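## Task

Same job with a new worklist. Sort the TR tubes. Worklist (ID, test, cap colour; some listed samples are not in TR): T945 ESR lavender; A864 PT/INR light blue; F453 HbA1c lavender; M283 PT/INR light blue; R125 chemistry gold; C652 glucose grey; R251 PT/INR light blue; C256 D-dimer light blue; R215 ammonia lavender; P105 HbA1c lavender; M823 D-dimer light blue; A684 D-dimer light blue; T954 platelets (citrate) light blue; F345 PT/INR light blue; C526 D-dimer light blue; A486 ammonia lavender; P150 HbA1c lavender. Sections: ESR and platelets (citrate) go to HAEM; HbA1c, ammonia, chemistry and glucose go to CHEM; PT/INR and D-dimer go to COAG. Each TR tube goes into its section's rack in row A, starting at A1 with no gaps, after any tubes already there. Send to the red rack HOLD (any cell) instead: unlabelled tubes, unlisted IDs, cap colour not matching the list, one of two tubes with the same ID, and light-blue tubes filled below half their black fill mark. Do not move tubes already in HAEM, COAG, CHEM. A tube whose cap is off or loose (not opened on instruction) stays where it is; do everything else and press CALL (blue) instead of CONTINUE. Only upright racks fully on the bench count, and tubes must stay without being held. Finish by releasing, moving clear (touching the panel housing, CALL or the needed key is fine) and pressing CONTINUE; any go key (RETRY, CONTINUE, SKIP) ends the job, and a wrong or early one is usually worse than pressing none.

## Robot and tools

Robot: two 6-joint arms with parallel grippers, left_arm (base at (-0.038, +0.226, 0) m) and right_arm (base at (+0.026, -0.228, 0) m). Scene frame: origin on the table top between the arms, +x out over the table, +z up, left_arm on the +y side. The arm names do not refer to image sides. Gripper frame: fingers point along its +z, close and open along its y. end_effector_position is the point between the finger pads, about 1 cm short of the fingertips. Wrist cameras are mounted on the gripper and add bulk near it.

Stations: TR is the grey transport rack, HOLD the red rack, HAEM/COAG/CHEM the section racks. Racks are loose; from the arms' side row A is the front row and cell 1 is at its left end. The operator panel keys, left to right facing it: RETRY (white), CONTINUE (green), SKIP (yellow), CALL (blue); push a key until it latches.

Row format (used by both execute_actions and move): 16 numbers, left_arm first then right_arm, each as x, y, z, qw, qx, qy, qz, opening. x, y, z are an absolute target position in metres in the scene frame for end_effector_position; the quaternion (w first) is an absolute target orientation in the scene frame. opening runs from -1 (closed) to +1 (fully open, 0.094 m). Every row always carries both arms; to keep an arm still, resend its last reported pose and desired opening, and resend the same quaternion each row to hold orientation (reported ones drift).

execute_actions(actions): a list of actions; each action is a list of up to 15 rows, one row per 1/30 s step, the last row held for the remaining steps of that action. An empty list just returns state and images. Any target more than 0.6 m from the gripper's start position along any of the gripper's own axes gets the action refused for both arms; if the first action is malformed or fails this against the last reported state, nothing runs. Each step the command is clipped to within 70 mm and 16 degrees of the measured pose, so long reaches need several actions; position wins over orientation when both can't be met.

move(target, speed, blocking): target is one 16-number row of absolute poses; grippers travel straight lines, all finishing together, 0.5 to 10 s. speed in m/s, 0.002 to 0.5 (default 0.25); rotation limit is twice that in rad/s. Opening is applied at the start. Paths ignore obstacles and the other arm. Faster moves hit harder, and aiming past a contact presses harder. blocking=false returns after 0.5 s while motion continues; use wait or stop before sending more. The result adds a move: line: done, off_target, moving, held or fault, plus limits (paced = pose clipped; held = steps blocked, after which the arm may surge) and each gripper's distance from its target.

wait(seconds): 0 to 10, holds last commands; ends early when a running move finishes. stop(): brakes a running move (fingers keep going). zoom_image(camera, region): camera is cam_high, cam_low, cam_left_wrist or cam_right_wrist; region [x0, y0, x1, y1] in pixels of that 504x504 image, origin top-left, at most 504 by 504. read_manual(section) returns only licence text. finished_scene(scene) ends the current scene by its number; irreversible.

Result lines: left_arm: ... | right_arm: ... give each gripper's position and quaternion (may be off, more at long reach). Hand target lines show where the controller is driving each gripper. grip_measured is finger opening on the command scale; the last joint value is the opening in metres. To grasp, command about 0.03 below grip_measured (less for a gentler hold). Readings can be off by about 1 mm. pose unreachable means the clearance check altered a command. FAULT or OVER-TEMPERATURE FAULT lines mean an arm stopped; MOTOR HOT warns from 75 °C (stop at 90 °C, collapse at 100 °C), so avoid long holds. Motions often end a centimetre or more low or off target.

Cameras: cam_high and cam_low are fixed; calibration (K, distortion, world-to-camera transform) is provided and may be slightly off. Use zoom_image to read labels, cap colours and fill levels.

Joint ranges (rad): waist -2.618..3.054, shoulder 0..3.142, elbow 0..3.142, wrist pitch -1.571..1.571, wrist yaw -1.571..1.571, wrist roll -2.094..2.094.

Avoid: knocking anything off the table, dropping or slamming tubes, tipping racks, hard pushes, arms colliding with each other, and pressing a go key early or wrongly. A loose object may occasionally be nudged by the environment. Release and clear before the final key press.

Each tool is called after "Request:" as name(argument=value, ...) on one line, values as JSON.

## Session

Request:
execute_actions(actions=[])

Scene clock: 0.00 s.
left_arm: end_effector_position=(+0.4437, +0.3573, +0.3026) grip_measured=+1.000 end_effector_quat_wxyz=(+0.135, -0.031, +0.768, +0.625) | right_arm: end_effector_position=(+0.4055, -0.4640, +0.2817) grip_measured=+1.000 end_effector_quat_wxyz=(+0.703, +0.325, +0.631, +0.055)
Joint positions: left_arm=[-0.152  2.248  2.31  -1.229 -1.371  0.159  0.094] | right_arm=[-0.756  1.373  0.751  0.615 -0.266  0.552  0.094]
Joint velocities: left_arm=[-0.007  0.012 -0.012 -0.051  0.037 -0.007  0.   ] | right_arm=[ 0.007  0.002 -0.007 -0.007 -0.022  0.022  0.   ]
Motor temperatures (°C, as the motors report them): left_arm=[22 31 26 20 20 22] | right_arm=[21 22 27 31 20 22]
Hand target (left_arm): +0.440, +0.358, +0.316; +0.146, -0.044, +0.762, +0.629
Hand target (right_arm): +0.405, -0.464, +0.283; +0.702, +0.324, +0.632, +0.053
camera_calibration (this result's frames):
cam_left_wrist: T_world_to_cam=[[0.38355, -0.301673, -0.872859, 0.20174], [-0.903489, -0.318356, -0.286981, 0.636383], [-0.191305, 0.898689, -0.394664, -0.0272405], [0, 0, 0, 1]] pos_world=[0.492376, 0.287936, 0.347969]
cam_right_wrist: T_world_to_cam=[[-0.271774, -0.67364, -0.687276, -0.0105314], [-0.405275, 0.727855, -0.553154, 0.678656], [0.872864, 0.128203, -0.470822, -0.0563858], [0, 0, 0, 1]] pos_world=[0.321398, -0.493829, 0.341616]

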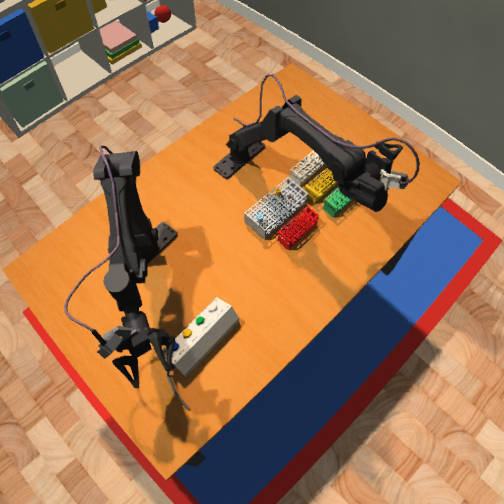

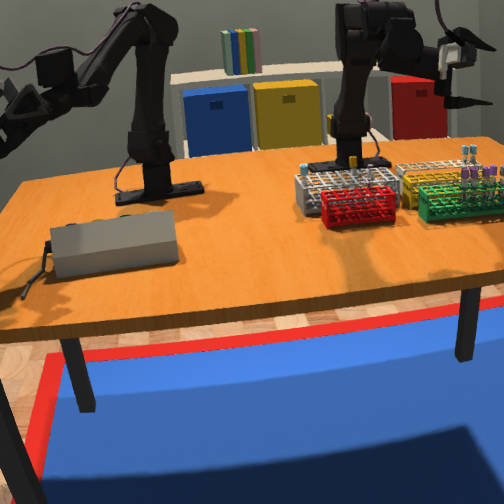

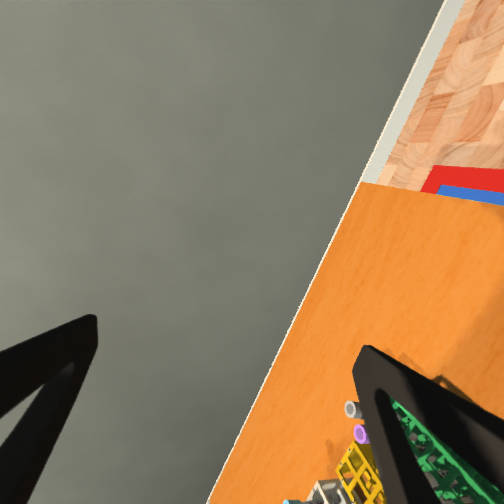

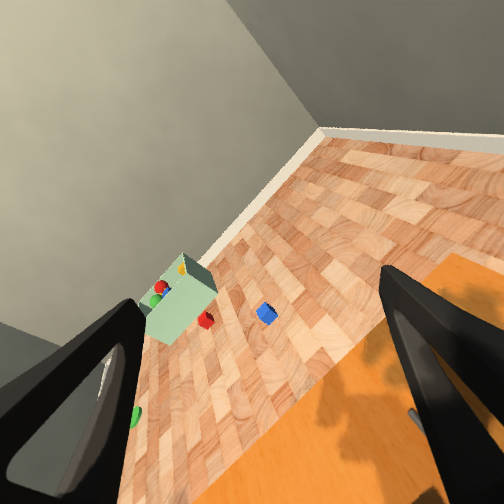

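Request:
zoom_image(camera="cam_low", region=[284, 135, 504, 245])

Request:
zoom_image(camera="cam_high", region=[235, 145, 375, 255])

Region (284, 135, 504, 245) of cam_low's 504x504 image, scaled by 2.291, with more detail than that image has.

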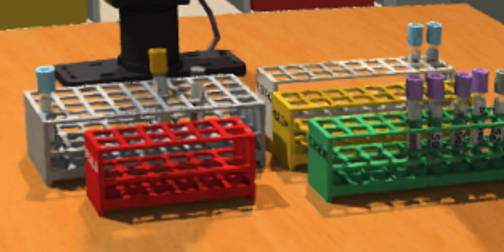

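Region (235, 145, 375, 255) of cam_high's 504x504 image, scaled by 3.600, with more detail than that image has; it fills the top 396 rows of this view, and the rest is white.

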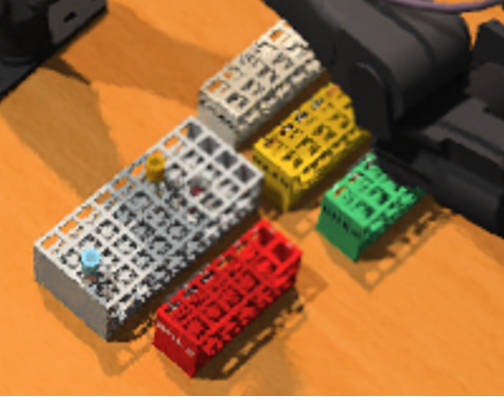

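Request:
move(target=[0.21,0.15,0.19,0,0,1,0,-0.38,0.21,-0.07,0.18,0.183,0.183,0.683,0.683,-1], speed=0.25)

Scene clock: 28.27 s.
left_arm: end_effector_position=(+0.2153, +0.1524, +0.1843) grip_measured=-0.377 end_effector_quat_wxyz=(-0.009, -0.006, +1.000, +0.005) | right_arm: end_effector_position=(+0.2076, -0.0683, +0.1880) grip_measured=-0.995 end_effector_quat_wxyz=(+0.180, +0.185, +0.686, +0.680)
Joint positions: left_arm=[-0.348  1.577  1.537 -1.55  -0.004 -0.3    0.029] | right_arm=[-0.05   0.339  0.038  0.282 -1.008  1.559  0.   ]
Joint velocities: left_arm=[-0.002  0.002  0.007  0.007 -0.022  0.022  0.   ] | right_arm=[ 0.002 -0.007  0.007  0.022 -0.051 -0.051  0.001]
Motor temperatures (°C, as the motors report them): left_arm=[22 43 28 20 21 22] | right_arm=[21 24 30 35 20 22]
Hand target (left_arm): +0.208, +0.150, +0.190; -0.002, -0.003, +1.000, -0.001
Hand target (right_arm): +0.207, -0.068, +0.183; +0.179, +0.187, +0.686, +0.680
Off the commanded pose (left_arm): 0.008 m, 1 deg.
Off the commanded pose (right_arm): 0.008 m, 1 deg.
joint sent to its limit (left arm) — the command would take joint 4 (wrist pitch) past its lower limit, so that joint was sent only as far as its limit.
move: done
camera_calibration (this result's frames):
cam_left_wrist: T_world_to_cam=[[0.203018, -0.977588, 0.0557341, 0.0950181], [-0.891874, -0.161123, 0.422612, 0.173601], [-0.40416, -0.135505, -0.904595, 0.363958], [0, 0, 0, 1]] pos_world=[0.282638, 0.170178, 0.250573]
cam_right_wrist: T_world_to_cam=[[-0.176522, 0.107801, -0.978376, 0.226137], [-0.969042, -0.19335, 0.153534, 0.179917], [-0.172618, 0.97519, 0.138595, 0.181919], [0, 0, 0, 1]] pos_world=[0.245667, -0.166997, 0.16841]

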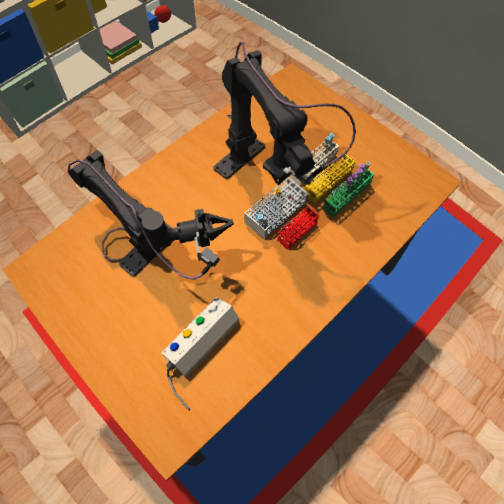

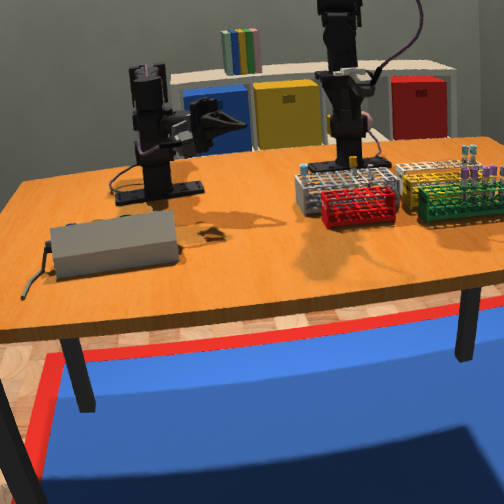

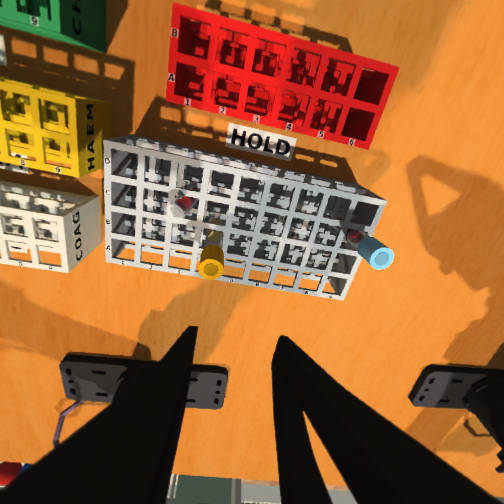

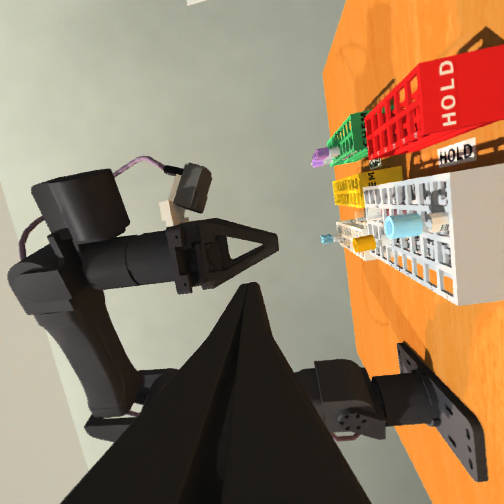

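Request:
zoom_image(camera="cam_left_wrist", region=[130, 150, 290, 300])

Request:
zoom_image(camera="cam_right_wrist", region=[300, 130, 480, 300])

Region (130, 150, 290, 300) of cam_left_wrist's 504x504 image, scaled by 3.150, with more detail than that image has; it fills the top 472 rows of this view, and the rest is white.

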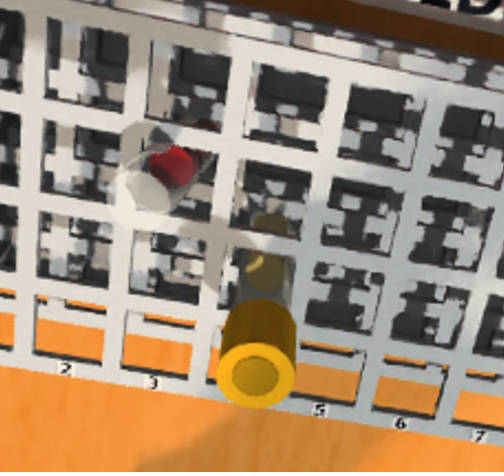

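Region (300, 130, 480, 300) of cam_right_wrist's 504x504 image, scaled by 2.800, with more detail than that image has.

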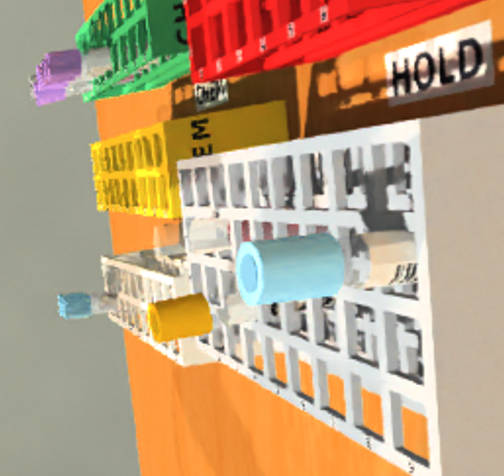

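Request:
zoom_image(camera="cam_low", region=[290, 145, 400, 205])

Request:
zoom_image(camera="cam_low", region=[404, 135, 504, 225])

Region (290, 145, 400, 205) of cam_low's 504x504 image, scaled by 4.582, with more detail than that image has; it fills the top 275 rows of this view, and the rest is white.

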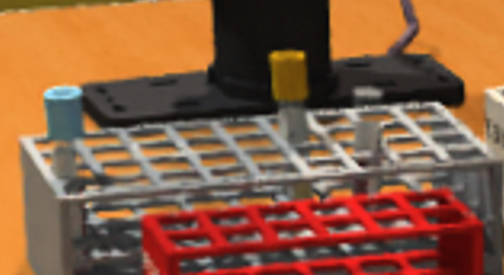

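Region (404, 135, 504, 225) of cam_low's 504x504 image, scaled by 5.040, with more detail than that image has; it fills the top 454 rows of this view, and the rest is white.

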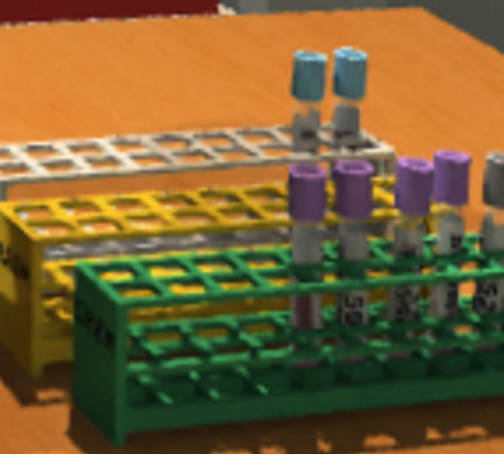

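Request:
move(target=[0.199,0.172,0.125,0,-0.3827,0.9239,0,-0.38,0.2076,-0.0683,0.188,0.180,0.185,0.686,0.680,-1], speed=0.2)

Scene clock: 79.70 s.
left_arm: end_effector_position=(+0.1974, +0.1704, +0.1200) grip_measured=-0.377 end_effector_quat_wxyz=(-0.015, -0.373, +0.928, +0.012) | right_arm: end_effector_position=(+0.2078, -0.0684, +0.1886) grip_measured=-0.995 end_effector_quat_wxyz=(+0.181, +0.185, +0.686, +0.681)
Joint positions: left_arm=[-0.297  1.494  1.2   -1.315 -0.003 -1.002  0.029] | right_arm=[-0.05   0.339  0.038  0.286 -1.006  1.562  0.   ]
Joint velocities: left_arm=[ 0.002 -0.022 -0.007  0.007  0.037  0.022  0.   ] | right_arm=[-0.007 -0.012 -0.007  0.007 -0.022 -0.037 -0.001]
Motor temperatures (°C, as the motors report them): left_arm=[22 38 28 20 20 22] | right_arm=[21 22 30 35 20 22]
Hand target (left_arm): +0.199, +0.172, +0.125; +0.000, -0.382, +0.924, +0.000
Hand target (right_arm): +0.208, -0.068, +0.188; +0.180, +0.185, +0.686, +0.680
Off the commanded pose (left_arm): 0.005 m, 2 deg.
Off the commanded pose (right_arm): 0.001 m, 0 deg.
move: done
camera_calibration (this result's frames):
cam_left_wrist: T_world_to_cam=[[0.817279, -0.575341, 0.0322069, -0.0671045], [-0.533514, -0.734375, 0.41959, 0.215021], [-0.217756, -0.360105, -0.907142, 0.302795], [0, 0, 0, 1]] pos_world=[0.235495, 0.228336, 0.186619]
cam_right_wrist: T_world_to_cam=[[-0.174607, 0.10926, -0.978557, 0.226532], [-0.969546, -0.192417, 0.151515, 0.180532], [-0.171736, 0.975212, 0.139529, 0.181605], [0, 0, 0, 1]] pos_world=[0.245777, -0.167117, 0.168982]

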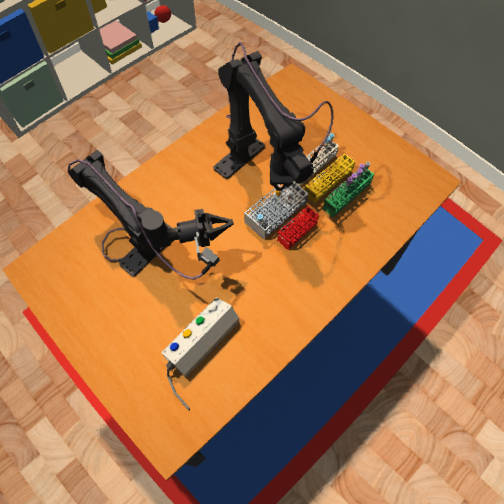

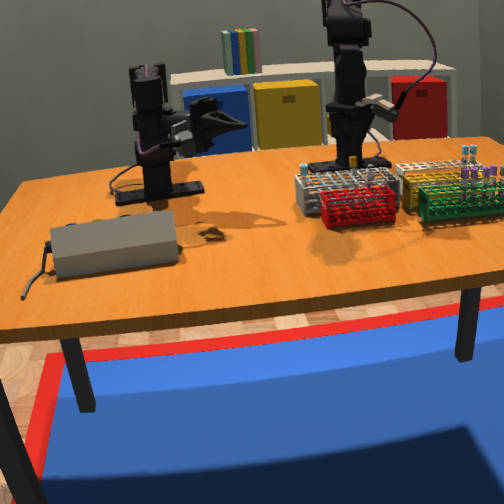

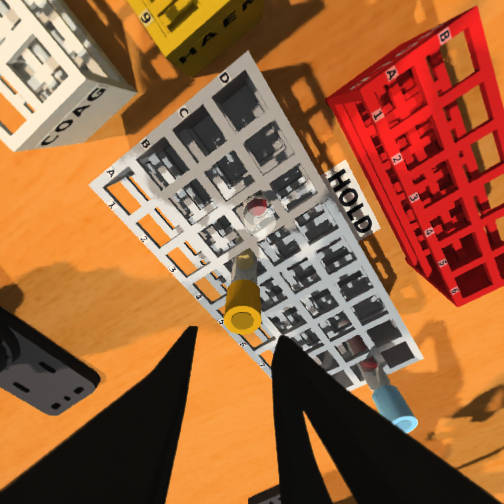

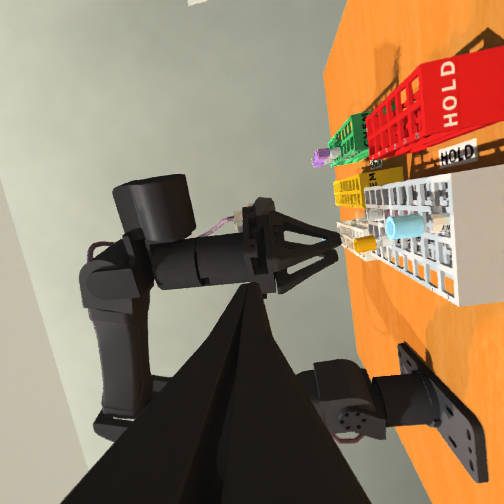

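Request:
zoom_image(camera="cam_left_wrist", region=[190, 185, 310, 345])

Region (190, 185, 310, 345) of cam_left_wrist's 504x504 image, scaled by 3.150, with more detail than that image has; it fills the left 378 columns of this view, and the rest is white.

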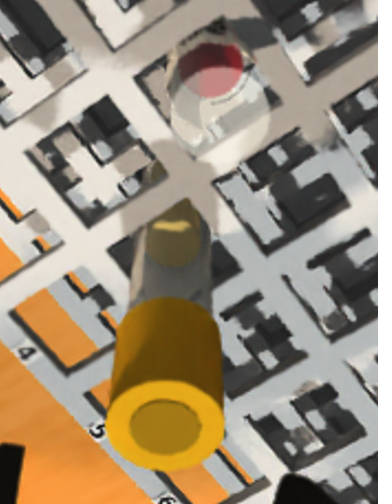

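Request:
move(target=[0.200,0.166,0.093,0,-0.3827,0.9239,0,-0.38,0.2076,-0.0683,0.188,0.180,0.185,0.686,0.680,-1], speed=0.05)

Scene clock: 89.97 s.
left_arm: end_effector_position=(+0.1991, +0.1700, +0.0924) grip_measured=-0.377 end_effector_quat_wxyz=(-0.007, -0.385, +0.923, +0.007) | right_arm: end_effector_position=(+0.2078, -0.0684, +0.1886) grip_measured=-0.995 end_effector_quat_wxyz=(+0.181, +0.185, +0.686, +0.681)
Joint positions: left_arm=[-0.297  1.494  1.09  -1.186 -0.003 -1.028  0.029] | right_arm=[-0.05   0.339  0.038  0.286 -1.006  1.562  0.   ]
Joint velocities: left_arm=[-0.007  0.027  0.002 -0.007  0.037  0.095  0.   ] | right_arm=[ 0.002 -0.007  0.002  0.007 -0.007 -0.037  0.001]
Motor temperatures (°C, as the motors report them): left_arm=[22 37 28 20 20 22] | right_arm=[21 22 30 35 20 22]
Hand target (left_arm): +0.200, +0.166, +0.093; -0.000, -0.382, +0.924, -0.000
Hand target (right_arm): +0.208, -0.068, +0.188; +0.180, +0.185, +0.686, +0.680
Off the commanded pose (left_arm): 0.004 m, 1 deg.
Off the commanded pose (right_arm): 0.001 m, 0 deg.
move: done
camera_calibration (this result's frames):
cam_left_wrist: T_world_to_cam=[[0.830727, -0.554445, 0.0498399, -0.0757029], [-0.522696, -0.746077, 0.412503, 0.227688], [-0.191525, -0.368728, -0.909592, 0.274471], [0, 0, 0, 1]] pos_world=[0.234468, 0.229105, 0.159508]
cam_right_wrist: T_world_to_cam=[[-0.174607, 0.10926, -0.978557, 0.226532], [-0.969546, -0.192417, 0.151515, 0.180532], [-0.171736, 0.975212, 0.139529, 0.181605], [0, 0, 0, 1]] pos_world=[0.245777, -0.167117, 0.168982]

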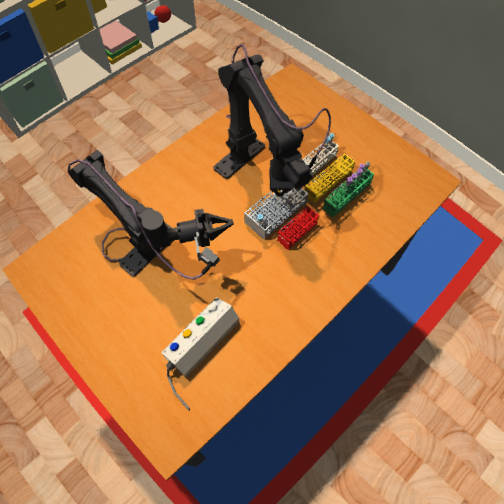

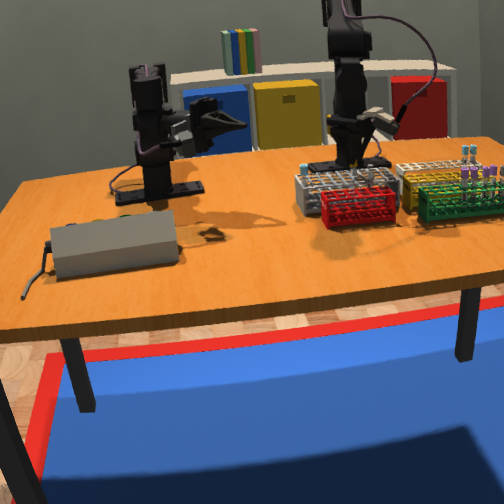

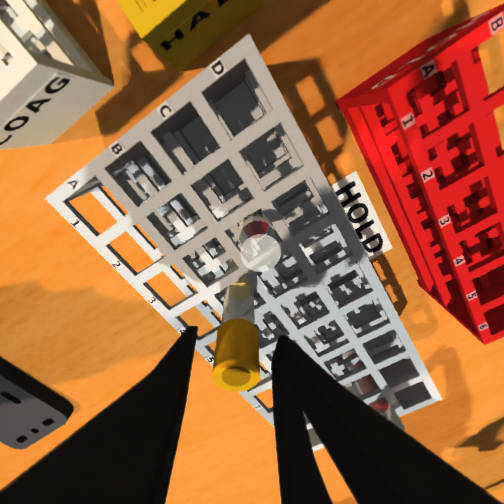

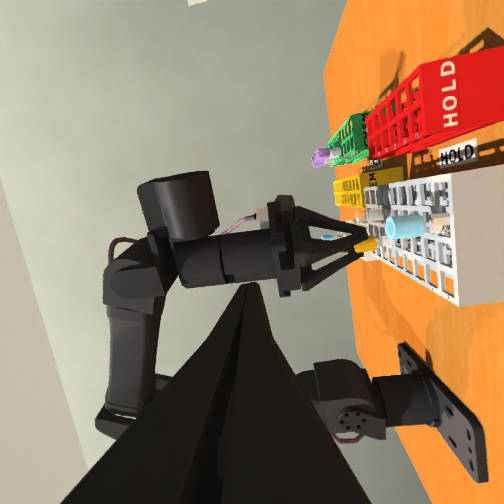

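Request:
execute_actions(actions=[[[0.200,0.166,0.091,0,-0.3827,0.9239,0,-0.42,0.2076,-0.0683,0.188,0.180,0.185,0.686,0.680,-1],[0.200,0.166,0.090,0,-0.3827,0.9239,0,-0.46,0.2076,-0.0683,0.188,0.180,0.185,0.686,0.680,-1],[0.200,0.166,0.089,0,-0.3827,0.9239,0,-0.50,0.2076,-0.0683,0.188,0.180,0.185,0.686,0.680,-1],[0.200,0.166,0.089,0,-0.3827,0.9239,0,-0.53,0.2076,-0.0683,0.188,0.180,0.185,0.686,0.680,-1],[0.200,0.166,0.089,0,-0.3827,0.9239,0,-0.56,0.2076,-0.0683,0.188,0.180,0.185,0.686,0.680,-1],[0.200,0.166,0.089,0,-0.3827,0.9239,0,-0.59,0.2076,-0.0683,0.188,0.180,0.185,0.686,0.680,-1],[0.200,0.166,0.089,0,-0.3827,0.9239,0,-0.61,0.2076,-0.0683,0.188,0.180,0.185,0.686,0.680,-1],[0.200,0.166,0.089,0,-0.3827,0.9239,0,-0.63,0.2076,-0.0683,0.188,0.180,0.185,0.686,0.680,-1],[0.200,0.166,0.089,0,-0.3827,0.9239,0,-0.65,0.2076,-0.0683,0.188,0.180,0.185,0.686,0.680,-1],[0.200,0.166,0.089,0,-0.3827,0.9239,0,-0.665,0.2076,-0.0683,0.188,0.180,0.185,0.686,0.680,-1],[0.200,0.166,0.089,0,-0.3827,0.9239,0,-0.68,0.2076,-0.0683,0.188,0.180,0.185,0.686,0.680,-1],[0.200,0.166,0.089,0,-0.3827,0.9239,0,-0.69,0.2076,-0.0683,0.188,0.180,0.185,0.686,0.680,-1],[0.200,0.166,0.089,0,-0.3827,0.9239,0,-0.70,0.2076,-0.0683,0.188,0.180,0.185,0.686,0.680,-1],[0.200,0.166,0.089,0,-0.3827,0.9239,0,-0.71,0.2076,-0.0683,0.188,0.180,0.185,0.686,0.680,-1],[0.200,0.166,0.089,0,-0.3827,0.9239,0,-0.72,0.2076,-0.0683,0.188,0.180,0.185,0.686,0.680,-1]]])

Request:
move(target=[0.200,0.168,0.19,0,-0.3827,0.9239,0,-0.72,0.2076,-0.0683,0.188,0.180,0.185,0.686,0.680,-1], speed=0.07)

Scene clock: 109.50 s.
left_arm: end_effector_position=(+0.1992, +0.1700, +0.0891) grip_measured=-0.700 end_effector_quat_wxyz=(-0.005, -0.385, +0.923, +0.006) | right_arm: end_effector_position=(+0.2078, -0.0684, +0.1886) grip_measured=-0.995 end_effector_quat_wxyz=(+0.181, +0.185, +0.686, +0.681)
Joint positions: left_arm=[-0.297  1.494  1.077 -1.17  -0.003 -1.028  0.014] | right_arm=[-0.05   0.339  0.038  0.286 -1.006  1.562  0.   ]
Joint velocities: left_arm=[-0.002  0.002  0.007 -0.037 -0.081 -0.007 -0.006] | right_arm=[-0.002 -0.007 -0.007 -0.037  0.022  0.022 -0.001]
Motor temperatures (°C, as the motors report them): left_arm=[22 36 28 20 20 22] | right_arm=[21 22 31 35 20 22]
Hand target (left_arm): +0.200, +0.166, +0.089; -0.000, -0.383, +0.924, +0.000
Hand target (right_arm): +0.208, -0.068, +0.188; +0.180, +0.185, +0.686, +0.680
Off the commanded pose (left_arm): 0.004 m, 1 deg.
Off the commanded pose (right_arm): 0.001 m, 0 deg.
camera_calibration (this result's frames):
cam_left_wrist: T_world_to_cam=[[0.830997, -0.553775, 0.0527004, -0.0761366], [-0.523351, -0.746185, 0.411476, 0.229366], [-0.188541, -0.369516, -0.909896, 0.271025], [0, 0, 0, 1]] pos_world=[0.234407, 0.229135, 0.156238]
cam_right_wrist: T_world_to_cam=[[-0.174607, 0.10926, -0.978557, 0.226532], [-0.969546, -0.192417, 0.151515, 0.180532], [-0.171736, 0.975212, 0.139529, 0.181605], [0, 0, 0, 1]] pos_world=[0.245777, -0.167117, 0.168982]

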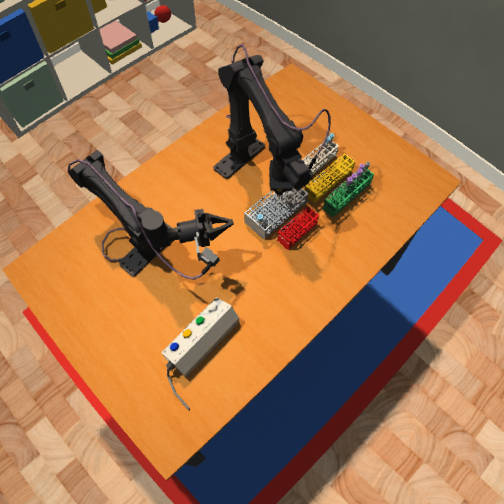

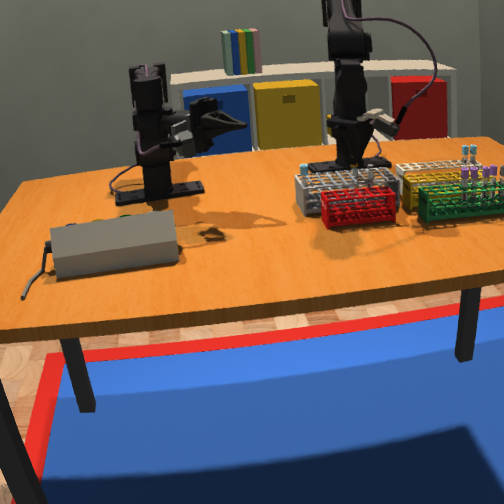

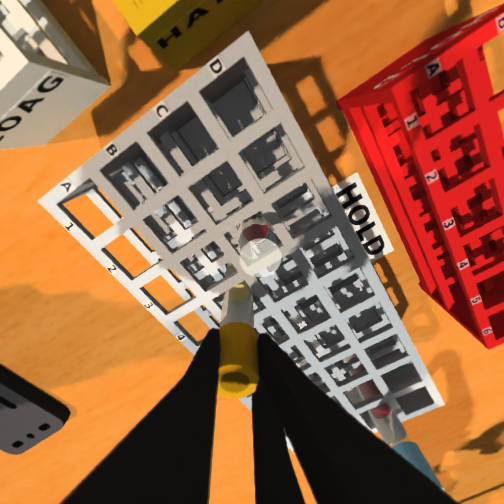

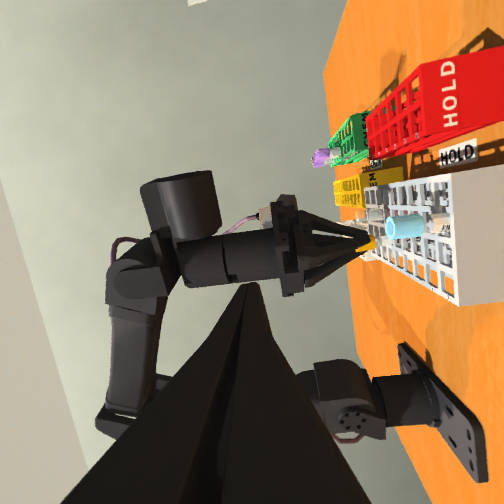

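Scene clock: 111.47 s.
left_arm: end_effector_position=(+0.2001, +0.1698, +0.1834) grip_measured=-0.702 end_effector_quat_wxyz=(-0.002, -0.385, +0.923, +0.003) | right_arm: end_effector_position=(+0.2078, -0.0684, +0.1886) grip_measured=-0.995 end_effector_quat_wxyz=(+0.181, +0.185, +0.686, +0.681)
Joint positions: left_arm=[-0.297  1.494  1.453 -1.538 -0.003 -1.028  0.014] | right_arm=[-0.05   0.339  0.038  0.286 -1.006  1.562  0.   ]
Joint velocities: left_arm=[ 0.022  0.002 -0.007  0.037  0.007 -0.051 -0.001] | right_arm=[-0.002  0.007  0.002 -0.037  0.007 -0.066  0.   ]
Motor temperatures (°C, as the motors report them): left_arm=[22 36 28 20 20 22] | right_arm=[21 22 31 35 20 22]
Hand target (left_arm): +0.200, +0.168, +0.190; +0.000, -0.383, +0.924, -0.000
Hand target (right_arm): +0.208, -0.068, +0.188; +0.180, +0.185, +0.686, +0.680
Off the commanded pose (left_arm): 0.007 m, 1 deg.
Off the commanded pose (right_arm): 0.001 m, 0 deg.
move: done
camera_calibration (this result's frames):
cam_left_wrist: T_world_to_cam=[[0.830558, -0.553668, 0.0602138, -0.0832712], [-0.526544, -0.74541, 0.408798, 0.191872], [-0.181454, -0.371235, -0.910636, 0.355913], [0, 0, 0, 1]] pos_world=[0.234772, 0.229046, 0.250685]
cam_right_wrist: T_world_to_cam=[[-0.174607, 0.10926, -0.978557, 0.226532], [-0.969546, -0.192417, 0.151515, 0.180532], [-0.171736, 0.975212, 0.139529, 0.181605], [0, 0, 0, 1]] pos_world=[0.245777, -0.167117, 0.168982]

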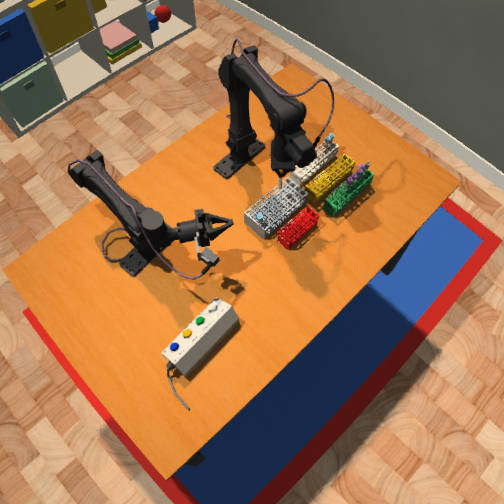

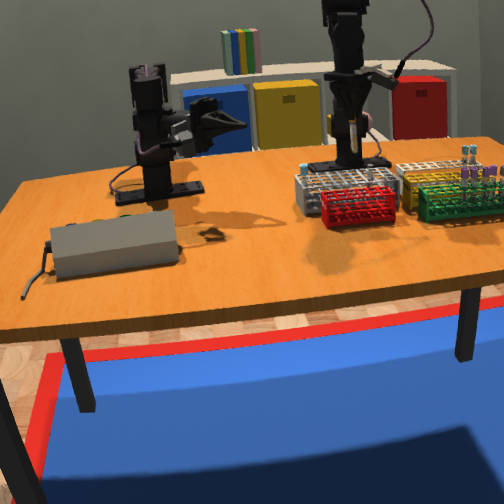

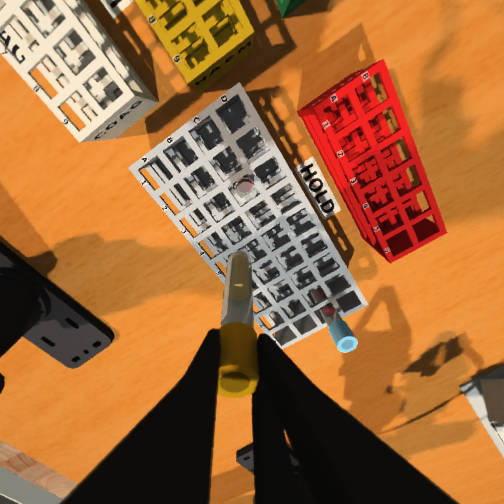

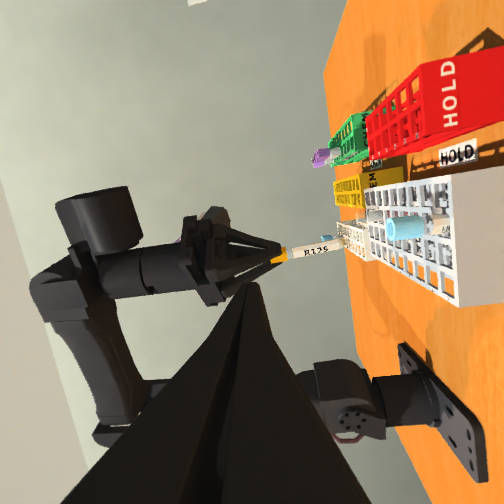

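Request:
zoom_image(camera="cam_right_wrist", region=[260, 220, 360, 280])

Request:
zoom_image(camera="cam_high", region=[290, 125, 390, 225])

Region (260, 220, 360, 280) of cam_right_wrist's 504x504 image, scaled by 5.040, with more detail than that image has; it fills the top 302 rows of this view, and the rest is white.

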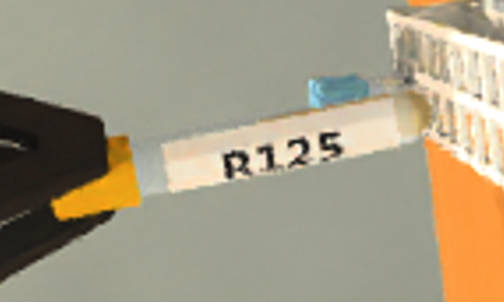

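Region (290, 125, 390, 225) of cam_high's 504x504 image, scaled by 5.040, with more detail than that image has.

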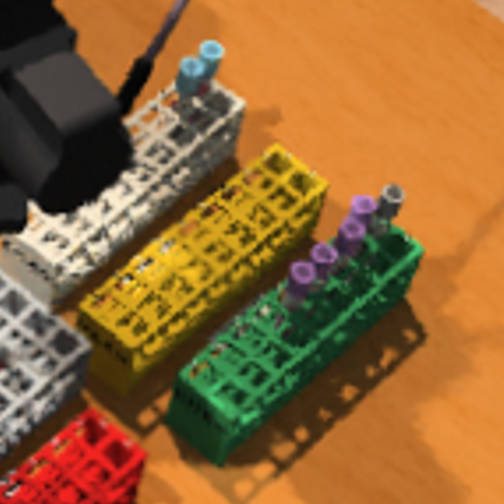

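Request:
move(target=[0.322,0.343,0.165,0,-0.707,0.707,0,-0.72,0.2076,-0.0683,0.188,0.180,0.185,0.686,0.680,-1], speed=0.2)

Scene clock: 141.77 s.
left_arm: end_effector_position=(+0.3247, +0.3398, +0.1602) grip_measured=-0.702 end_effector_quat_wxyz=(-0.003, +0.701, -0.713, +0.000) | right_arm: end_effector_position=(+0.2078, -0.0684, +0.1886) grip_measured=-0.995 end_effector_quat_wxyz=(+0.181, +0.185, +0.686, +0.681)
Joint positions: left_arm=[ 0.241  2.01   1.973 -1.529 -0.002 -1.253  0.014] | right_arm=[-0.05   0.339  0.038  0.286 -1.006  1.562  0.   ]
Joint velocities: left_arm=[ 0.012 -0.007  0.022  0.066 -0.007 -0.022 -0.001] | right_arm=[-0.017 -0.017  0.007 -0.051  0.037  0.066 -0.   ]
Motor temperatures (°C, as the motors report them): left_arm=[22 34 31 20 20 22] | right_arm=[21 22 31 35 20 22]
Hand target (left_arm): +0.324, +0.343, +0.166; -0.004, +0.707, -0.707, +0.001
Hand target (right_arm): +0.208, -0.068, +0.188; +0.180, +0.185, +0.686, +0.680
Off the commanded pose (left_arm): 0.006 m, 1 deg.
Off the commanded pose (right_arm): 0.001 m, 0 deg.
move: done
camera_calibration (this result's frames):
cam_left_wrist: T_world_to_cam=[[0.982064, 0.173829, 0.073027, -0.389632], [0.12992, -0.904576, 0.406032, 0.235099], [0.136639, -0.389262, -0.910936, 0.323374], [0, 0, 0, 1]] pos_world=[0.307914, 0.406271, 0.227569]
cam_right_wrist: T_world_to_cam=[[-0.174607, 0.10926, -0.978557, 0.226532], [-0.969546, -0.192417, 0.151515, 0.180532], [-0.171736, 0.975212, 0.139529, 0.181605], [0, 0, 0, 1]] pos_world=[0.245777, -0.167117, 0.168982]

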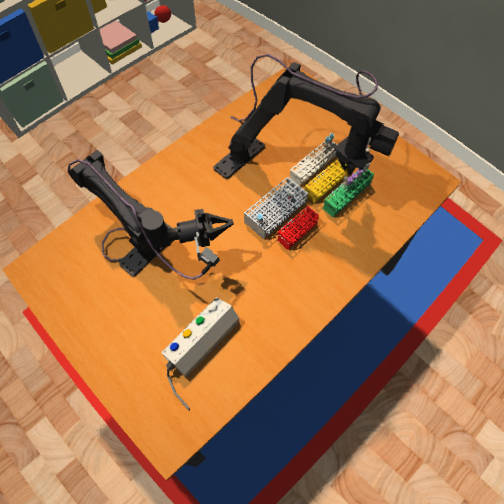

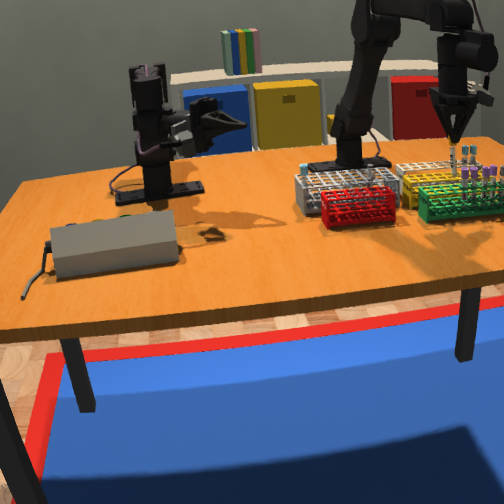

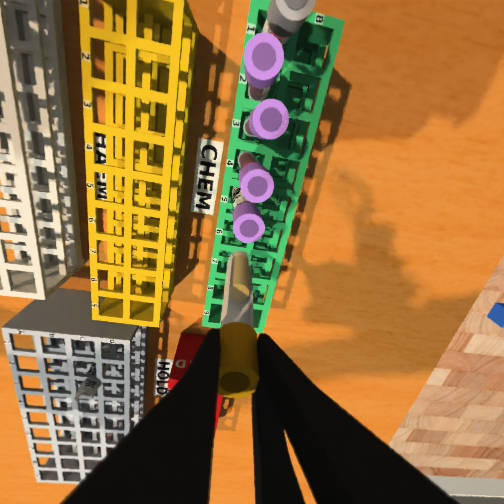

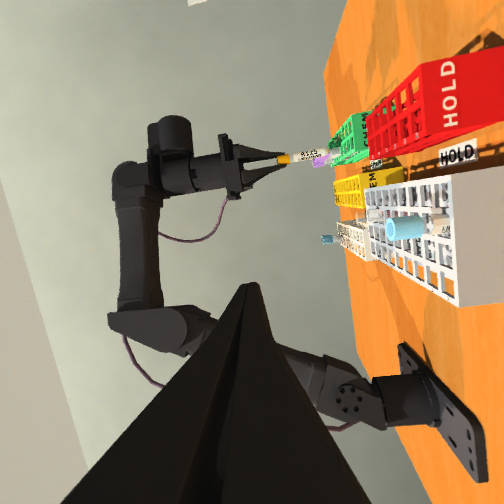

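Request:
zoom_image(camera="cam_right_wrist", region=[270, 125, 370, 185])

Request:
zoom_image(camera="cam_left_wrist", region=[190, 180, 310, 330])

Region (270, 125, 370, 185) of cam_right_wrist's 504x504 image, scaled by 5.040, with more detail than that image has; it fills the top 302 rows of this view, and the rest is white.

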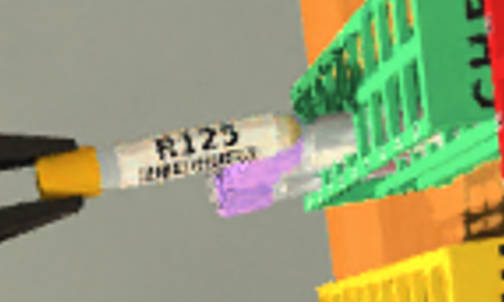

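Region (190, 180, 310, 330) of cam_left_wrist's 504x504 image, scaled by 3.360, with more detail than that image has; it fills the left 403 columns of this view, and the rest is white.

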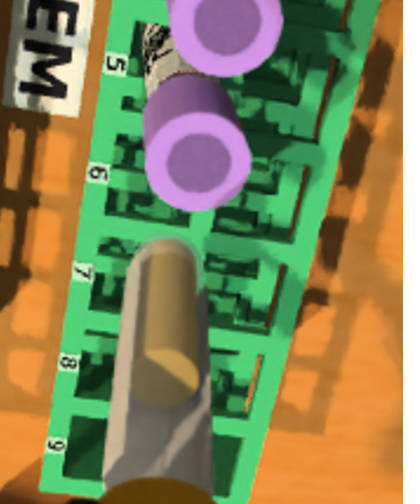

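Request:
move(target=[0.322,0.346,0.146,0,-0.707,0.707,0,-0.72,0.2076,-0.0683,0.188,0.180,0.185,0.686,0.680,-1], speed=0.04)

Request:
zoom_image(camera="cam_left_wrist", region=[190, 180, 310, 330])

Scene clock: 156.27 s.
left_arm: end_effector_position=(+0.3216, +0.3419, +0.1447) grip_measured=-0.702 end_effector_quat_wxyz=(+0.006, +0.705, -0.710, -0.004) | right_arm: end_effector_position=(+0.2078, -0.0684, +0.1886) grip_measured=-0.995 end_effector_quat_wxyz=(+0.181, +0.185, +0.686, +0.681)
Joint positions: left_arm=[ 0.249  2.01   1.911 -1.487 -0.002 -1.255  0.014] | right_arm=[-0.05   0.339  0.038  0.286 -1.006  1.562  0.   ]
Joint velocities: left_arm=[-0.012 -0.012 -0.002 -0.022  0.007 -0.007 -0.001] | right_arm=[ 0.002 -0.017 -0.002 -0.037 -0.007  0.007 -0.001]
Motor temperatures (°C, as the motors report them): left_arm=[22 37 31 20 20 22] | right_arm=[21 22 31 35 20 22]
Hand target (left_arm): +0.322, +0.346, +0.146; +0.000, +0.707, -0.707, -0.000
Hand target (right_arm): +0.208, -0.068, +0.188; +0.180, +0.185, +0.686, +0.680
Off the commanded pose (left_arm): 0.004 m, 1 deg.
Off the commanded pose (right_arm): 0.001 m, 0 deg.
move: done
camera_calibration (this result's frames):
cam_left_wrist: T_world_to_cam=[[0.981498, 0.183973, 0.0530543, -0.386202], [0.14669, -0.900591, 0.409168, 0.236483], [0.123056, -0.393815, -0.910915, 0.316506], [0, 0, 0, 1]] pos_world=[0.305419, 0.40867, 0.212039]
cam_right_wrist: T_world_to_cam=[[-0.174607, 0.10926, -0.978557, 0.226532], [-0.969546, -0.192417, 0.151515, 0.180532], [-0.171736, 0.975212, 0.139529, 0.181605], [0, 0, 0, 1]] pos_world=[0.245777, -0.167117, 0.168982]

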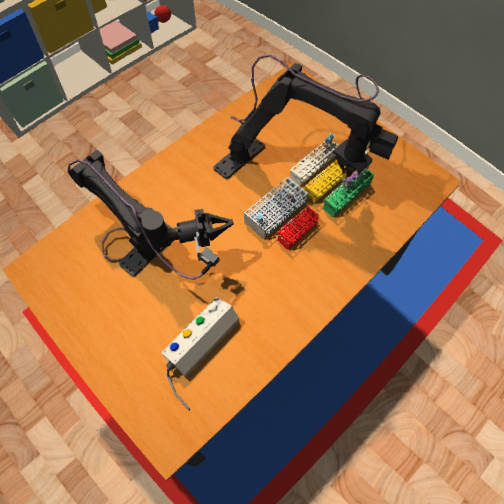

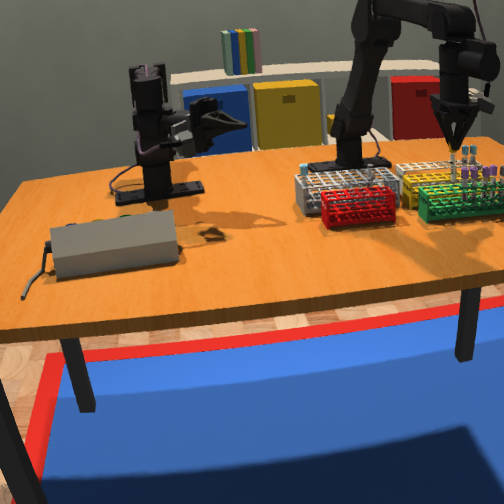

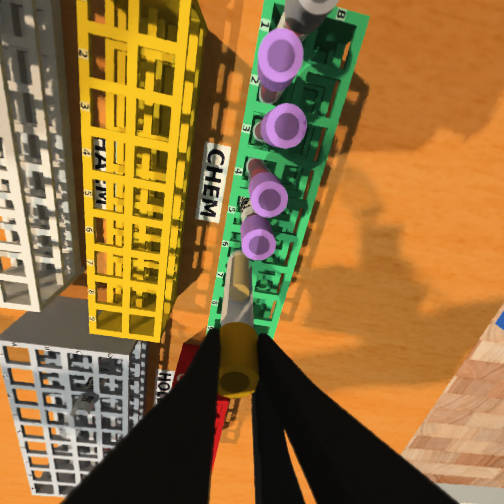

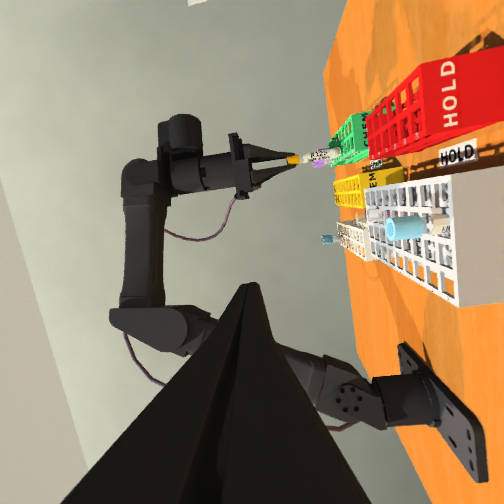

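Region (190, 180, 310, 330) of cam_left_wrist's 504x504 image, scaled by 3.360, with more detail than that image has; it fills the left 403 columns of this view, and the rest is white.

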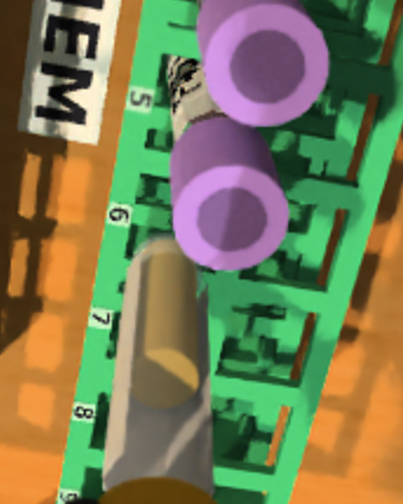

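Request:
move(target=[0.3265,0.347,0.141,0,-0.707,0.707,0,-0.72,0.2076,-0.0683,0.188,0.180,0.185,0.686,0.680,-1], speed=0.03)

Request:
zoom_image(camera="cam_left_wrist", region=[190, 180, 310, 330])

Scene clock: 164.73 s.
left_arm: end_effector_position=(+0.3245, +0.3429, +0.1447) grip_measured=-0.702 end_effector_quat_wxyz=(+0.001, +0.705, -0.710, -0.001) | right_arm: end_effector_position=(+0.2078, -0.0684, +0.1886) grip_measured=-0.995 end_effector_quat_wxyz=(+0.181, +0.185, +0.686, +0.681)
Joint positions: left_arm=[ 0.249  2.01   1.911 -1.475 -0.002 -1.255  0.014] | right_arm=[-0.05   0.339  0.038  0.286 -1.006  1.562  0.   ]
Joint velocities: left_arm=[ 0.002 -0.007  0.002  0.007  0.022 -0.007 -0.   ] | right_arm=[ 0.017 -0.012 -0.007  0.007  0.007  0.051 -0.001]
Motor temperatures (°C, as the motors report them): left_arm=[22 39 30 20 20 22] | right_arm=[21 22 31 35 20 22]
Hand target (left_arm): +0.326, +0.347, +0.141; -0.000, +0.707, -0.707, -0.000
Hand target (right_arm): +0.208, -0.068, +0.188; +0.180, +0.185, +0.686, +0.680
Off the commanded pose (left_arm): 0.006 m, 0 deg.
Off the commanded pose (right_arm): 0.001 m, 0 deg.
move: done
camera_calibration (this result's frames):
cam_left_wrist: T_world_to_cam=[[0.980787, 0.183746, 0.0655257, -0.390798], [0.141792, -0.902151, 0.407454, 0.239286], [0.133982, -0.390335, -0.910872, 0.31174], [0, 0, 0, 1]] pos_world=[0.307593, 0.409363, 0.212064]
cam_right_wrist: T_world_to_cam=[[-0.174607, 0.10926, -0.978557, 0.226532], [-0.969546, -0.192417, 0.151515, 0.180532], [-0.171736, 0.975212, 0.139529, 0.181605], [0, 0, 0, 1]] pos_world=[0.245777, -0.167117, 0.168982]

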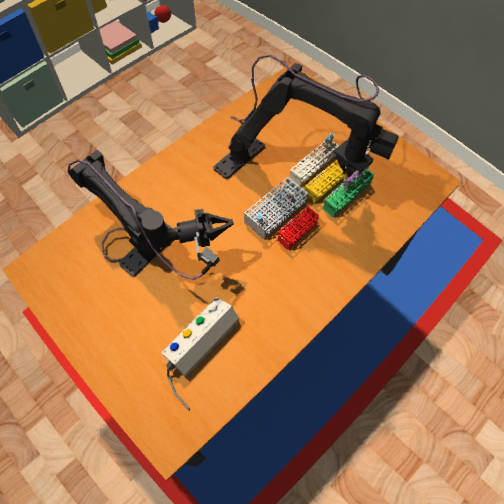

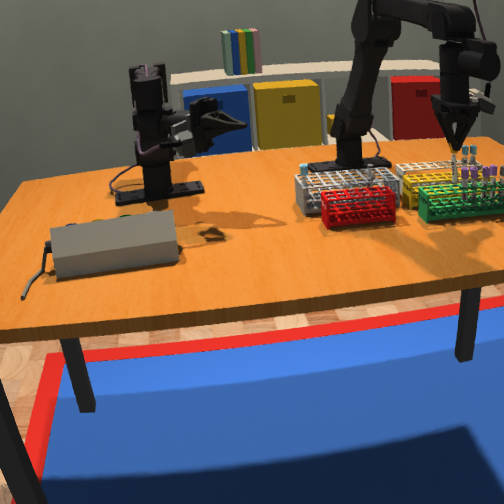

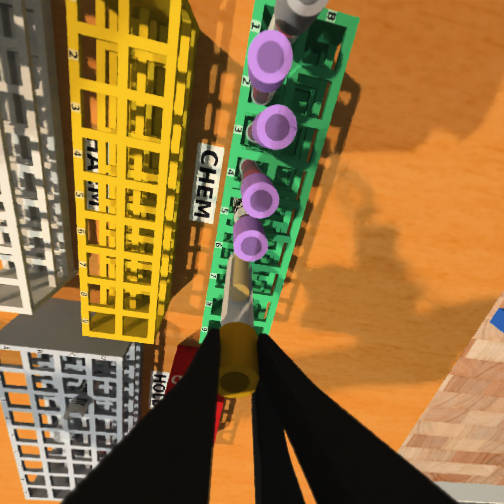

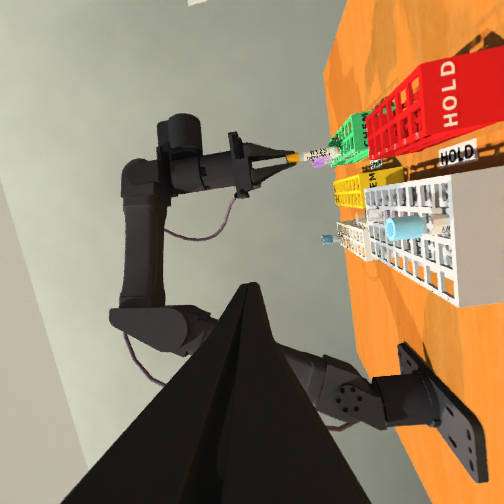

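Region (190, 180, 310, 330) of cam_left_wrist's 504x504 image, scaled by 3.360, with more detail than that image has; it fills the left 403 columns of this view, and the rest is white.

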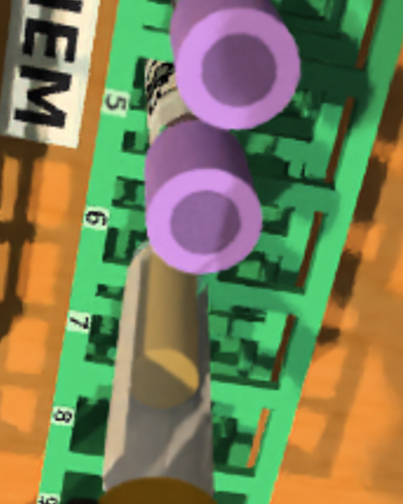

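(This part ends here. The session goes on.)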